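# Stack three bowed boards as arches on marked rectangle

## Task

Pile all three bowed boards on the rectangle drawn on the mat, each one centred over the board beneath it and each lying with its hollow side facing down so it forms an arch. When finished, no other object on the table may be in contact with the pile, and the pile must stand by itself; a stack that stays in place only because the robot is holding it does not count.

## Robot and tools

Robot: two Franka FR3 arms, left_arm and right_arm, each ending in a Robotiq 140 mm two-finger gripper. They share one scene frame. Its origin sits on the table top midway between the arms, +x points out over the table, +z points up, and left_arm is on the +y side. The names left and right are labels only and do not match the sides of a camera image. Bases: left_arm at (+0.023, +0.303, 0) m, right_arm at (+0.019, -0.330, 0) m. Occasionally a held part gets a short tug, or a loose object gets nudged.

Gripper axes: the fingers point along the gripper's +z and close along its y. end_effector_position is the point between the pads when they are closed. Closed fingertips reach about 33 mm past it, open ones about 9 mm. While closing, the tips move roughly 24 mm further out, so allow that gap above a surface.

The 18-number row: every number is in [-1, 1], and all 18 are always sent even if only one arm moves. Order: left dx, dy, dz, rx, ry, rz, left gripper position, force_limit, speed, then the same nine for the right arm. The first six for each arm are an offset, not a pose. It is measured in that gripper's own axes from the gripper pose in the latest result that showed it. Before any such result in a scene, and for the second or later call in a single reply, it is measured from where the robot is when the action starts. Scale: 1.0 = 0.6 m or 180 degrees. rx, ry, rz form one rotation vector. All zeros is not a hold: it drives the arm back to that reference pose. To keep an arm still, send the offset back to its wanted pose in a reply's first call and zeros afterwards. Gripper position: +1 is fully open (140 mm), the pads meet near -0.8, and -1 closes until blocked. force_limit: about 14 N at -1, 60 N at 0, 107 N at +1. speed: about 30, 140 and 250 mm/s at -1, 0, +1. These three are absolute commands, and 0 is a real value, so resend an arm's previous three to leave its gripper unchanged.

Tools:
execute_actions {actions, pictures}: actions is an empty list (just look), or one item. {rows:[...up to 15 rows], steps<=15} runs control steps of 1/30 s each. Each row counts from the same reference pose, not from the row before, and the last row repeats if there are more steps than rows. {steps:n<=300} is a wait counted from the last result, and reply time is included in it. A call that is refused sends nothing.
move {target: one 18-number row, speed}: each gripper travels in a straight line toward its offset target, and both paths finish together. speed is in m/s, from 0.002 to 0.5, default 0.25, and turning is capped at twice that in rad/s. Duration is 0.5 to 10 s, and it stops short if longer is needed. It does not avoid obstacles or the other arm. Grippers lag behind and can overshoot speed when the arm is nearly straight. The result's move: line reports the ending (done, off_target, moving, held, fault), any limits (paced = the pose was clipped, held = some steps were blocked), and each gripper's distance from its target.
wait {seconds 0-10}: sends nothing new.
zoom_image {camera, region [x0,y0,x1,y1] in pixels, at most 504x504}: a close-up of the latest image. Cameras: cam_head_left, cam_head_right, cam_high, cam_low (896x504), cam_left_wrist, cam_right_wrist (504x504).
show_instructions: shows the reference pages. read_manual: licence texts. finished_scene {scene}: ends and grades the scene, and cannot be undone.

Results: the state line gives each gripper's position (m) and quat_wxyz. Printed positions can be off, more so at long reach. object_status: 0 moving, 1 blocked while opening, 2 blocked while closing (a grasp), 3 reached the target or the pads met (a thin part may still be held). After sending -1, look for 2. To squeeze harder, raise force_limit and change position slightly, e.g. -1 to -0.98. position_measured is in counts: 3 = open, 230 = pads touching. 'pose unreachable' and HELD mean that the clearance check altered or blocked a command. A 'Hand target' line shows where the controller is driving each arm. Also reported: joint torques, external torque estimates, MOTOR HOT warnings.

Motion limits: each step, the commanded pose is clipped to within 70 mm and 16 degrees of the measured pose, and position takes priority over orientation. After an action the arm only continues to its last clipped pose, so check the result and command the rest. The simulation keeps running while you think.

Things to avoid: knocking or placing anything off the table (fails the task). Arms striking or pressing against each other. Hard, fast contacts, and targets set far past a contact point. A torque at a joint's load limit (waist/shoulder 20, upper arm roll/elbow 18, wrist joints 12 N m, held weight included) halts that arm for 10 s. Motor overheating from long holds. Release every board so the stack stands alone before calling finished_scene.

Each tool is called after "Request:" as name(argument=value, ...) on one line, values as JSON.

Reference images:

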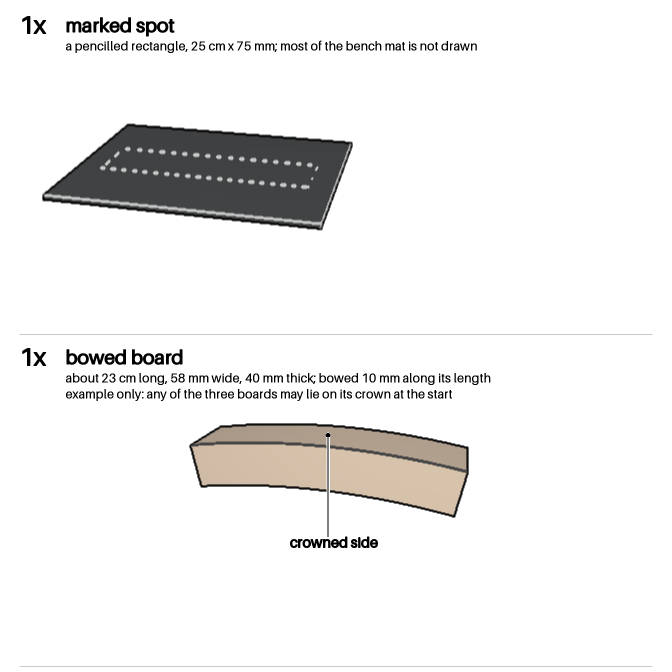

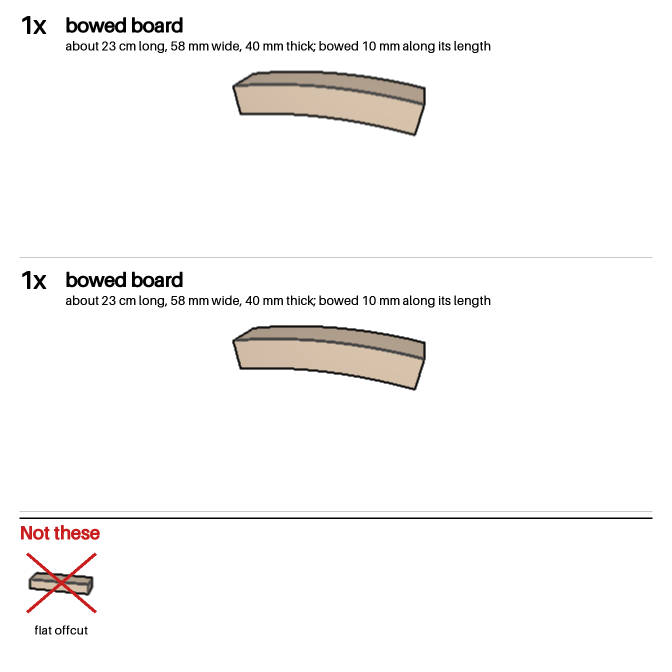

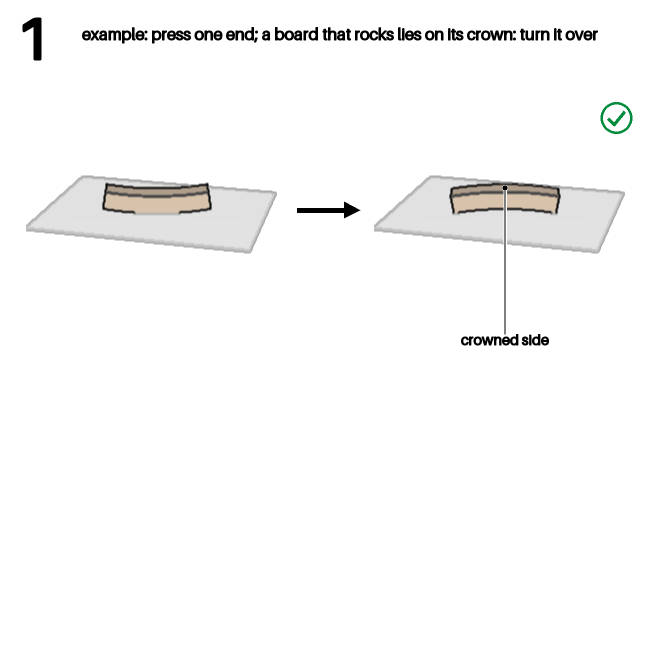

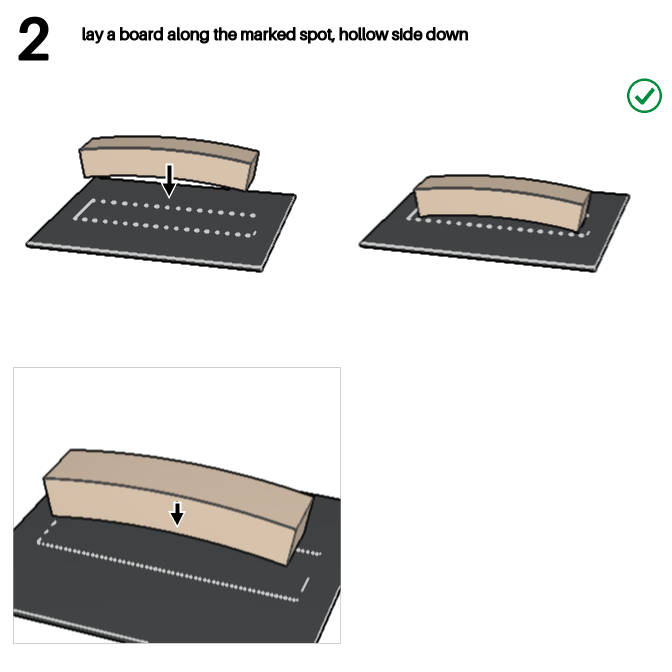

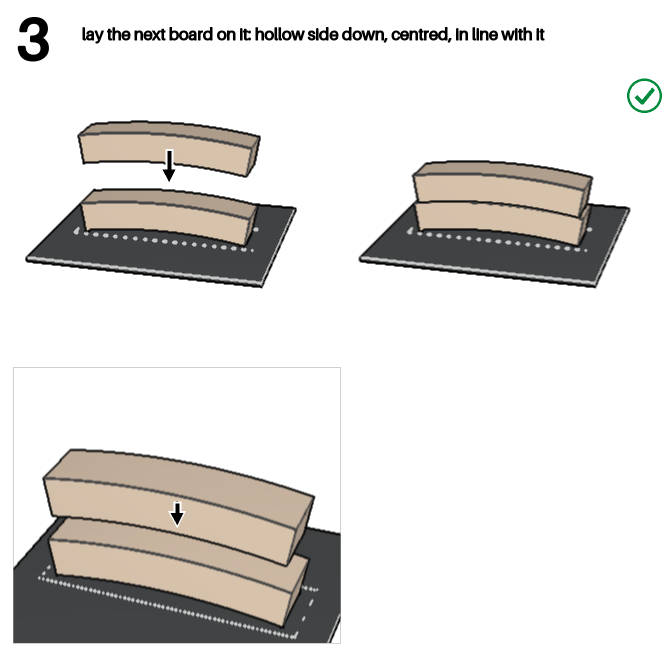

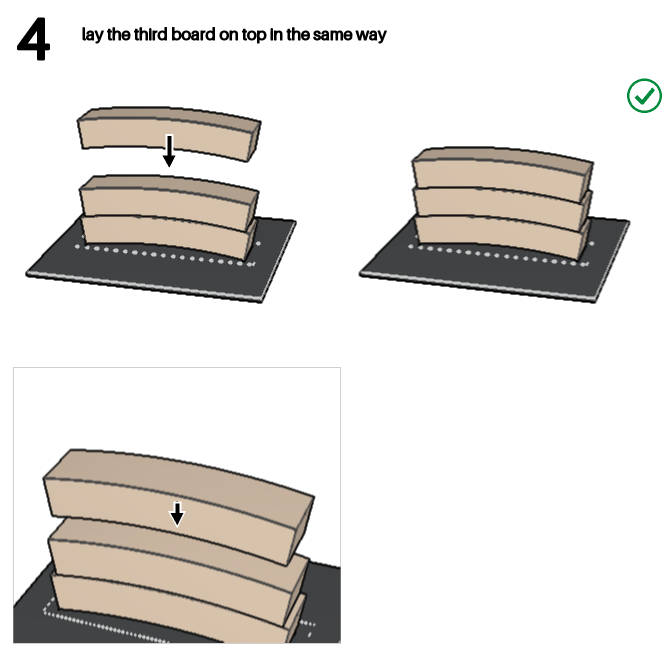

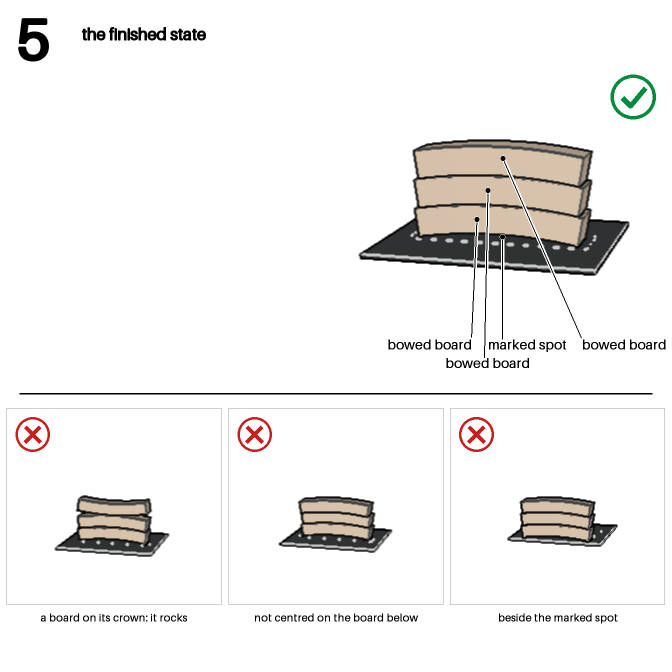

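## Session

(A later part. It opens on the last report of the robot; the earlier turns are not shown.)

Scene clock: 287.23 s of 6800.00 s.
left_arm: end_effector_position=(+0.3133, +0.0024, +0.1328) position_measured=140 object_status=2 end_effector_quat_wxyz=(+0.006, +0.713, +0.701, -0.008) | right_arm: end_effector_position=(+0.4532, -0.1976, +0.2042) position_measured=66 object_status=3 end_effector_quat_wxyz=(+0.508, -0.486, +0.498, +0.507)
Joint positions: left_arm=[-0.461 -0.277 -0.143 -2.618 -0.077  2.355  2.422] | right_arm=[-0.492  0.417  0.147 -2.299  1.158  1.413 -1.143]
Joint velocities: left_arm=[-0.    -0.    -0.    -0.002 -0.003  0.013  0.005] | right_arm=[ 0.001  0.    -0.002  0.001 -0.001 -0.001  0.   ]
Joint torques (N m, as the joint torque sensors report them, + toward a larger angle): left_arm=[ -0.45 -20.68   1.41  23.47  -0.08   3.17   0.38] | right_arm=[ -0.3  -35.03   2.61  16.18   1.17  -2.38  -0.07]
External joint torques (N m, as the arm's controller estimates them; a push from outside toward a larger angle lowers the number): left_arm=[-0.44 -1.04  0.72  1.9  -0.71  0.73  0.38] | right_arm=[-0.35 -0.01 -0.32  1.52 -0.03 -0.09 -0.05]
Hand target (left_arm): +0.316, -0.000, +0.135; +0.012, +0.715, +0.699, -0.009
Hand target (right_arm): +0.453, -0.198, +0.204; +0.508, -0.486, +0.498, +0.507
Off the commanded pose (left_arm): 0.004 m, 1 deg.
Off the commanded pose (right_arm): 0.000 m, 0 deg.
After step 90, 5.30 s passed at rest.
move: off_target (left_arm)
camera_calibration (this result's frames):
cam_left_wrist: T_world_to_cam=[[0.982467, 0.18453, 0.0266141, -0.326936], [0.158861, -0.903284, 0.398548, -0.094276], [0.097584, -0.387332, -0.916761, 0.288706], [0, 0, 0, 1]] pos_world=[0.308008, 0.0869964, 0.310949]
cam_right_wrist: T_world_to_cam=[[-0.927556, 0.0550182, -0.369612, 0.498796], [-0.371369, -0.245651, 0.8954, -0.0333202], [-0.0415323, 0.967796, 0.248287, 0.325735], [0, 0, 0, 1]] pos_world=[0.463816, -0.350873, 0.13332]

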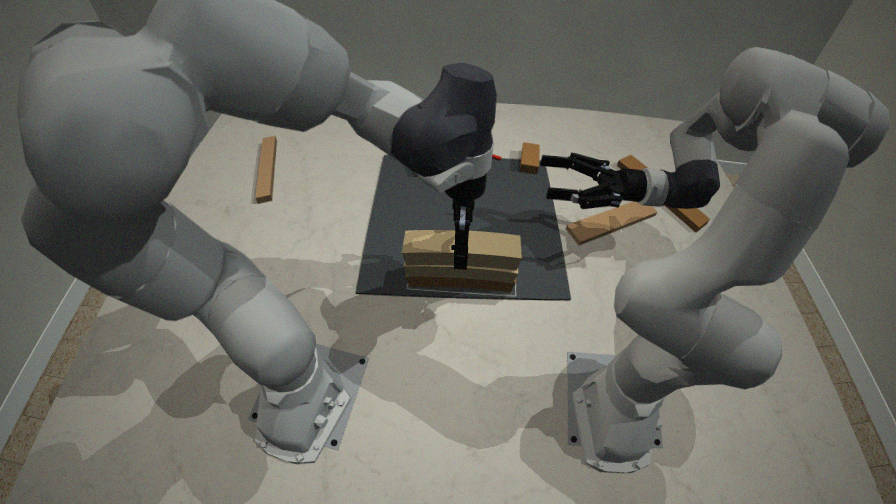

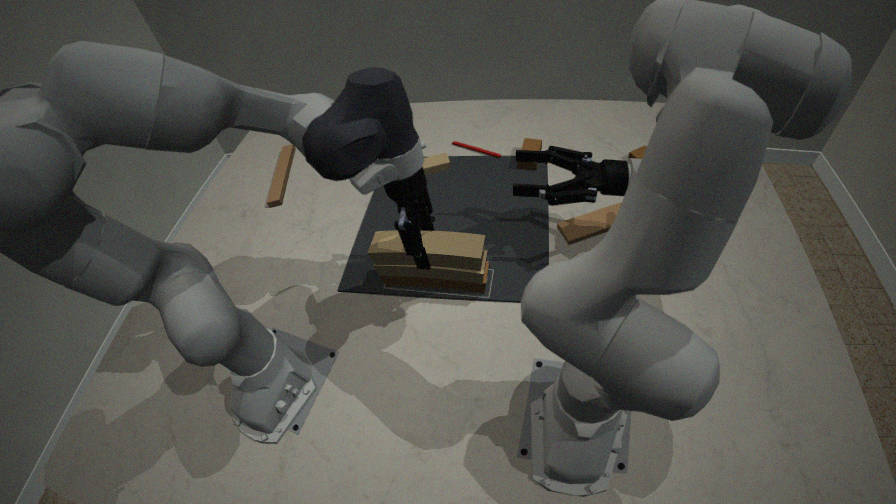

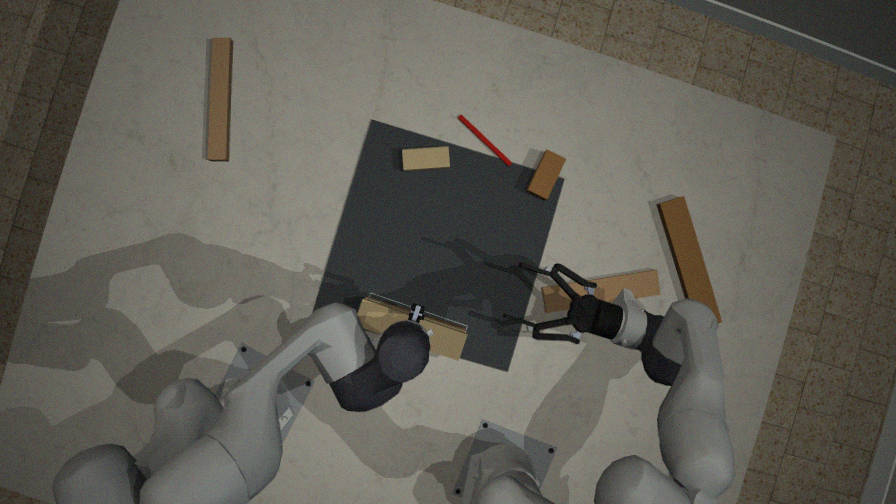

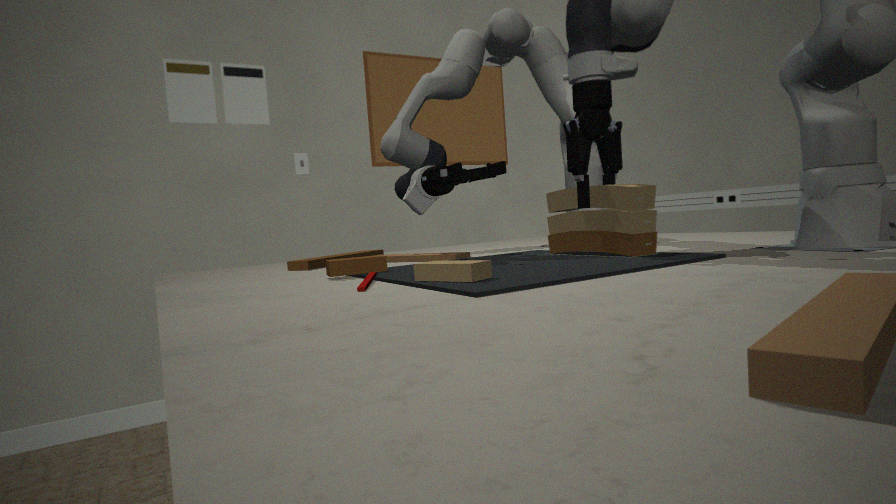

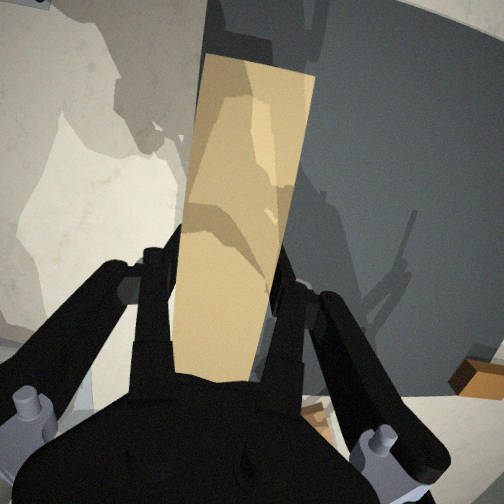

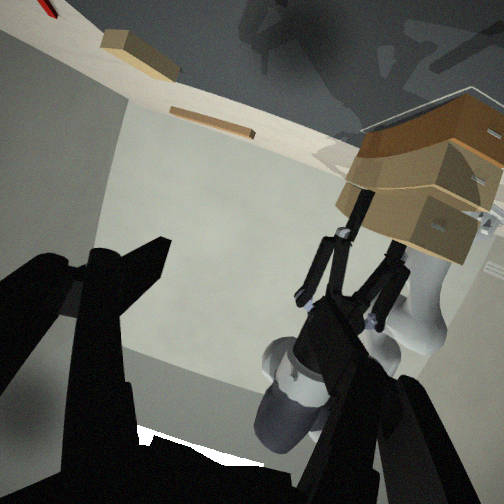

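Request:
move(target=[-0.002,0.001,0.007,-0.002,0,0,-1,0,-0.9,0,0,0,0,0,0,0.5,0.6,0], speed=0.015)

Request:
execute_actions(actions=[{"rows":[[0,0,0,0,0,0,0.5,0,-0.3,0,0,0,0,0,0,0.5,0.6,0]]}], pictures=false)

Request:
move(target=[0,0,-0.15,0,0,0,0.5,0,-0.3,0,0,0,0,0,0,0.5,0.6,0])

Request:
zoom_image(camera="cam_low", region=[530,160,680,270])

Scene clock: 297.80 s of 6800.00 s.
left_arm: end_effector_position=(+0.3131, +0.0030, +0.1290) position_measured=140 object_status=2 end_effector_quat_wxyz=(+0.005, +0.714, +0.700, -0.006) | right_arm: end_effector_position=(+0.4532, -0.1976, +0.2042) position_measured=66 object_status=3 end_effector_quat_wxyz=(+0.508, -0.486, +0.498, +0.507)
Joint positions: left_arm=[-0.461 -0.27  -0.144 -2.623 -0.073  2.365  2.42 ] | right_arm=[-0.492  0.417  0.147 -2.299  1.158  1.413 -1.143]
Joint velocities: left_arm=[ 0.001  0.001 -0.001 -0.002  0.002  0.004 -0.008] | right_arm=[ 0.     0.    -0.     0.001 -0.     0.     0.001]
Joint torques (N m, as the joint torque sensors report them, + toward a larger angle): left_arm=[  0.   -19.1   -0.45  22.11   0.59   3.5   -0.22] | right_arm=[ -0.2  -34.48   2.19  15.82   1.19  -2.32   0.01]
External joint torques (N m, as the arm's controller estimates them; a push from outside toward a larger angle lowers the number): left_arm=[ 0.02  0.62 -1.13  0.62 -0.02  1.07 -0.22] | right_arm=[-0.17  0.57 -0.67  1.1  -0.02 -0.03  0.03]
Hand target (left_arm): +0.314, +0.001, +0.129; +0.009, +0.713, +0.701, -0.006
Hand target (right_arm): +0.453, -0.198, +0.204; +0.508, -0.486, +0.498, +0.507
Off the commanded pose (left_arm): 0.002 m, 0 deg.
Off the commanded pose (right_arm): 0.000 m, 0 deg.
After step 90, 6.87 s passed at rest.
move: done
camera_calibration (this result's frames):
cam_left_wrist: T_world_to_cam=[[0.982885, 0.182029, 0.0283199, -0.327048], [0.15622, -0.905066, 0.395538, -0.0908685], [0.0976308, -0.384345, -0.918013, 0.285592], [0, 0, 0, 1]] pos_world=[0.307763, 0.0870558, 0.307381]
cam_right_wrist: T_world_to_cam=[[-0.927556, 0.0550181, -0.369612, 0.498796], [-0.371369, -0.245651, 0.8954, -0.0333202], [-0.0415323, 0.967796, 0.248287, 0.325735], [0, 0, 0, 1]] pos_world=[0.463816, -0.350873, 0.13332]

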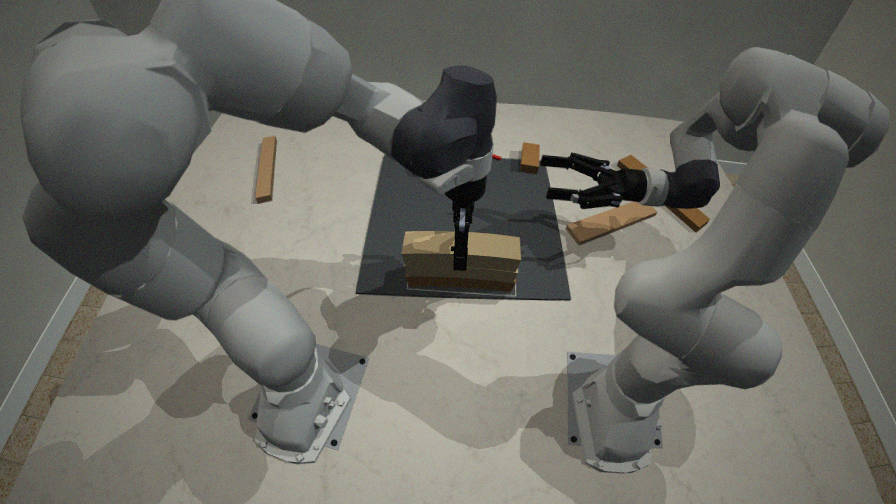

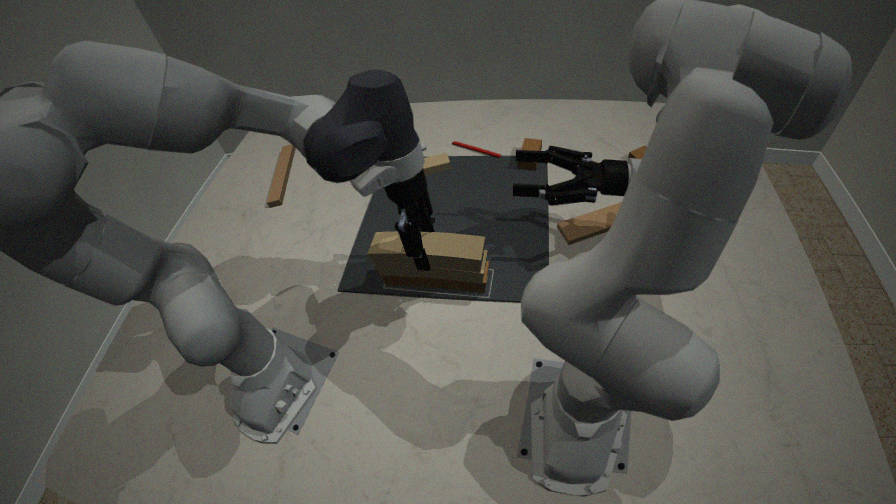

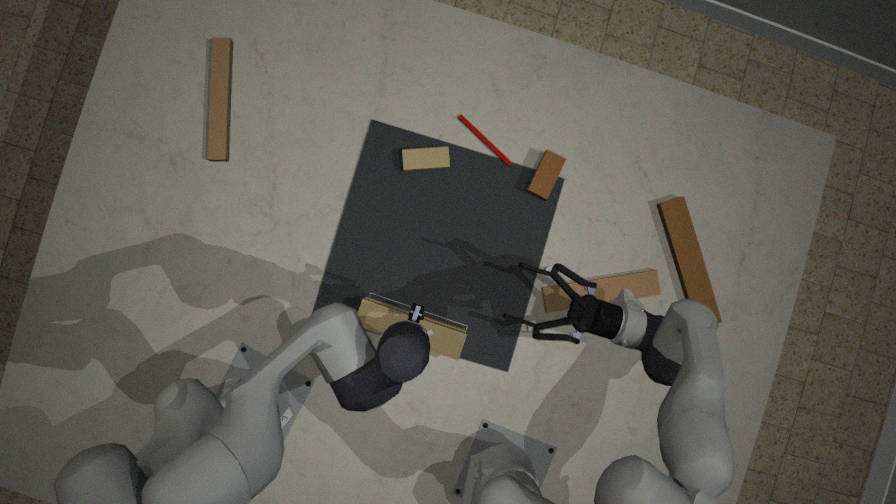

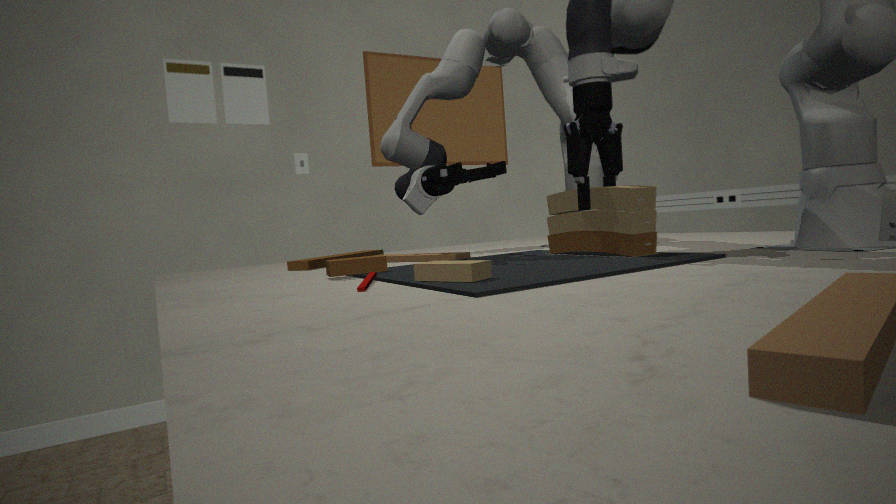

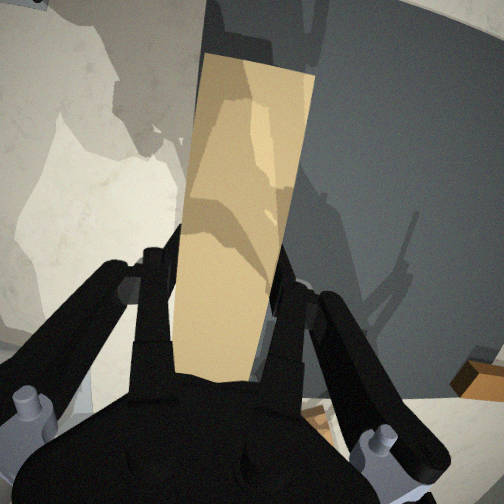

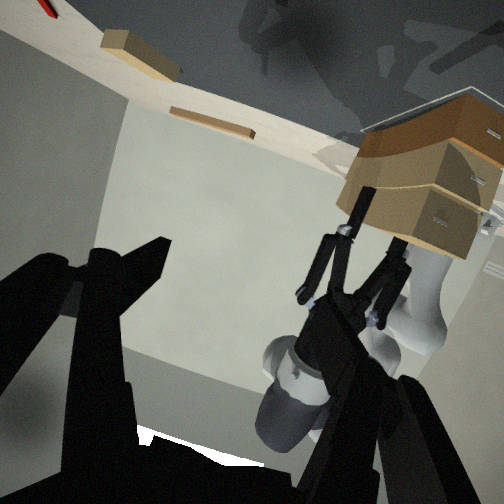

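Scene clock: 298.30 s of 6800.00 s.
left_arm: end_effector_position=(+0.3130, +0.0031, +0.1290) position_measured=66 object_status=0 end_effector_quat_wxyz=(+0.005, +0.714, +0.700, -0.006) | right_arm: end_effector_position=(+0.4532, -0.1976, +0.2042) position_measured=66 object_status=3 end_effector_quat_wxyz=(+0.508, -0.486, +0.498, +0.507)
Joint positions: left_arm=[-0.461 -0.27  -0.144 -2.623 -0.073  2.365  2.42 ] | right_arm=[-0.492  0.417  0.147 -2.299  1.158  1.413 -1.143]
Joint velocities: left_arm=[ 0.001 -0.001 -0.001 -0.     0.003  0.001 -0.   ] | right_arm=[ 0.     0.     0.001  0.     0.     0.001 -0.001]
Joint torques (N m, as the joint torque sensors report them, + toward a larger angle): left_arm=[  0.14 -20.05   0.41  22.91   0.49   2.23   0.08] | right_arm=[ -0.27 -34.67   2.41  16.08   1.2   -2.37  -0.06]
External joint torques (N m, as the arm's controller estimates them; a push from outside toward a larger angle lowers the number): left_arm=[ 0.09 -0.33 -0.34  1.44 -0.13 -0.21  0.08] | right_arm=[-0.28  0.39 -0.49  1.4   0.   -0.08 -0.03]
Hand target (left_arm): +0.313, +0.003, +0.129; +0.005, +0.714, +0.700, -0.006
Hand target (right_arm): +0.453, -0.198, +0.204; +0.508, -0.486, +0.498, +0.507
Off the commanded pose (left_arm): 0.000 m, 0 deg.
Off the commanded pose (right_arm): 0.000 m, 0 deg.
Steps of this call (steps 1 to 15: all 15 steps of this action). Readings (end_effector_position | what the end effector reports):
1: left_arm (+0.3131, +0.0030, +0.1290) | right_arm (+0.4532, -0.1976, +0.2042) | left_arm position_measured=140 object_status=0 | right_arm position_measured=66 object_status=3
2: left_arm (+0.3130, +0.0031, +0.1290) | right_arm (+0.4532, -0.1976, +0.2042) | left_arm position_measured=140 object_status=0 | right_arm position_measured=66 object_status=3
4: left_arm (+0.3130, +0.0031, +0.1290) | right_arm (+0.4532, -0.1976, +0.2042) | left_arm position_measured=124 object_status=0 | right_arm position_measured=66 object_status=3
8: left_arm (+0.3130, +0.0031, +0.1290) | right_arm (+0.4532, -0.1976, +0.2042) | left_arm position_measured=101 object_status=0 | right_arm position_measured=66 object_status=3
15: the state above

Scene clock: 299.67 s of 6800.00 s.
left_arm: end_effector_position=(+0.3130, +0.0028, +0.2188) position_measured=66 object_status=3 end_effector_quat_wxyz=(+0.008, +0.714, +0.701, -0.006) | right_arm: end_effector_position=(+0.4532, -0.1976, +0.2042) position_measured=66 object_status=3 end_effector_quat_wxyz=(+0.508, -0.486, +0.498, +0.507)
Joint positions: left_arm=[-0.461 -0.41  -0.133 -2.499 -0.076  2.105  2.422] | right_arm=[-0.492  0.417  0.147 -2.299  1.158  1.413 -1.143]
Joint velocities: left_arm=[ 0.002  0.    -0.001  0.    -0.001 -0.012  0.002] | right_arm=[-0.    -0.001 -0.002  0.     0.001 -0.     0.002]
Joint torques (N m, as the joint torque sensors report them, + toward a larger angle): left_arm=[ -0.35 -17.71   2.06  25.66   0.15   1.65   0.36] | right_arm=[ -0.38 -34.49   2.59  16.15   1.19  -2.41  -0.06]
External joint torques (N m, as the arm's controller estimates them; a push from outside toward a larger angle lowers the number): left_arm=[-0.35 -0.66  1.04  1.96 -0.6  -0.81  0.36] | right_arm=[-0.29  0.58 -0.22  1.43 -0.02 -0.13 -0.03]
Hand target (left_arm): +0.312, +0.004, +0.219; +0.006, +0.715, +0.699, -0.007
Hand target (right_arm): +0.453, -0.198, +0.204; +0.508, -0.486, +0.498, +0.507
Off the commanded pose (left_arm): 0.002 m, 0 deg.
Off the commanded pose (right_arm): 0.000 m, 0 deg.
move: done
camera_calibration (this result's frames):
cam_left_wrist: T_world_to_cam=[[0.982555, 0.183364, 0.0310439, -0.329965], [0.156091, -0.903854, 0.39835, -0.127134], [0.101102, -0.386555, -0.916708, 0.366611], [0, 0, 0, 1]] pos_world=[0.306988, 0.0873083, 0.396962]
cam_right_wrist: T_world_to_cam=[[-0.927556, 0.0550182, -0.369612, 0.498796], [-0.371369, -0.245651, 0.8954, -0.0333201], [-0.0415323, 0.967796, 0.248287, 0.325735], [0, 0, 0, 1]] pos_world=[0.463816, -0.350873, 0.13332]

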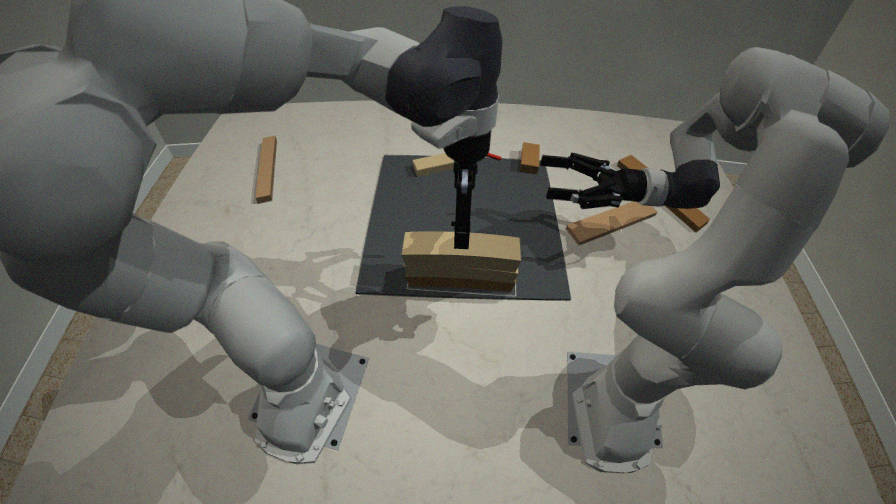

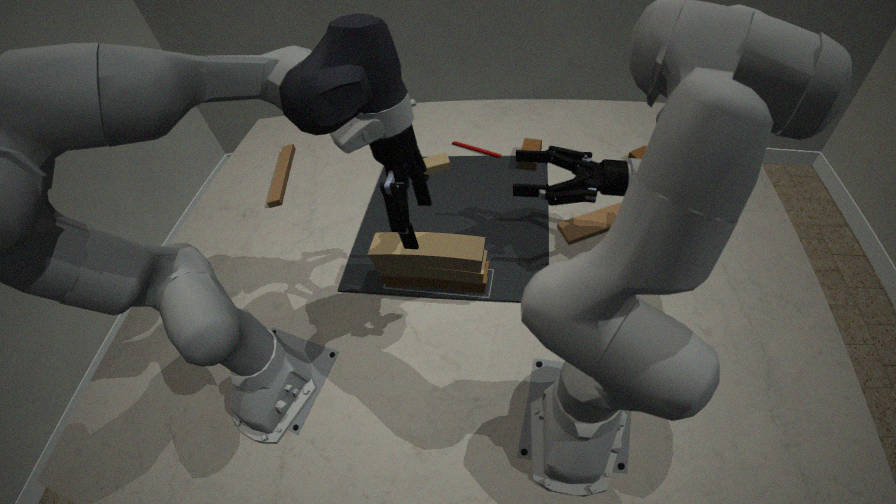

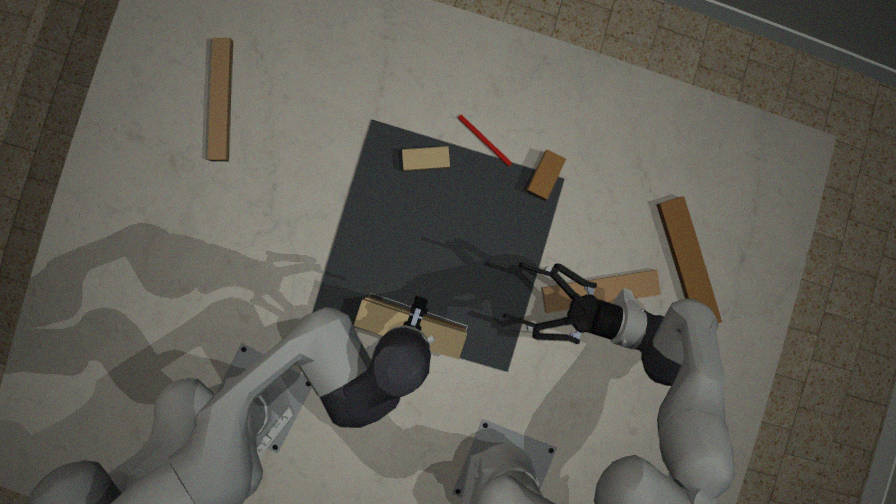

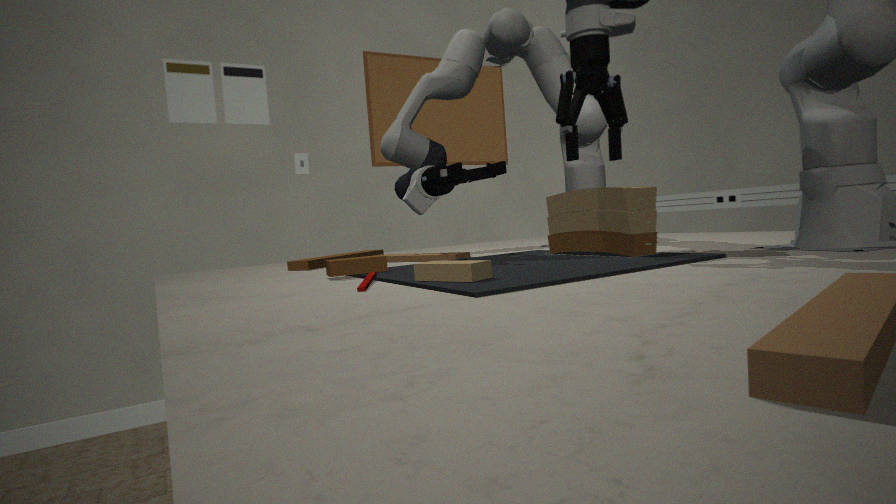

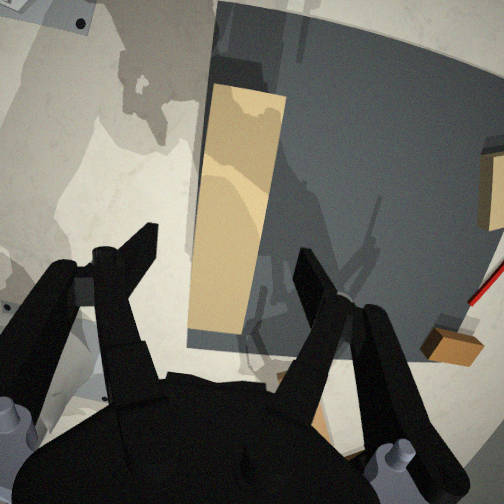

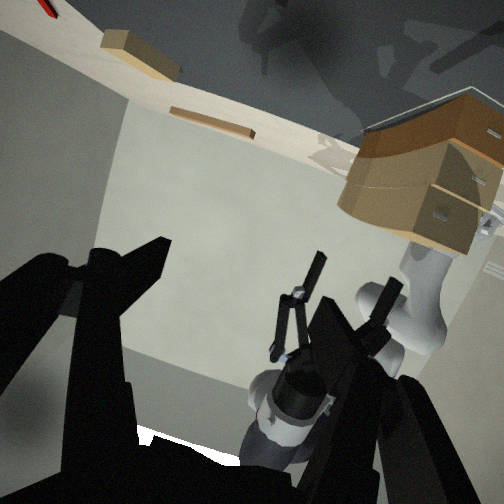

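Region (530, 160, 680, 270) of cam_low's 896x504 image, scaled by 3.360, with more detail than that image has; it fills the top 370 rows of this view, and the rest is white.

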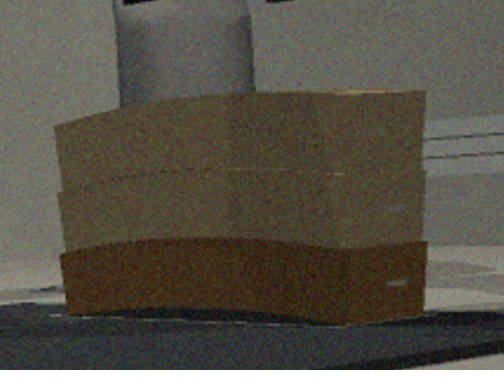

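Request:
finished_scene(scene=1)

The scene is finished: the task was done.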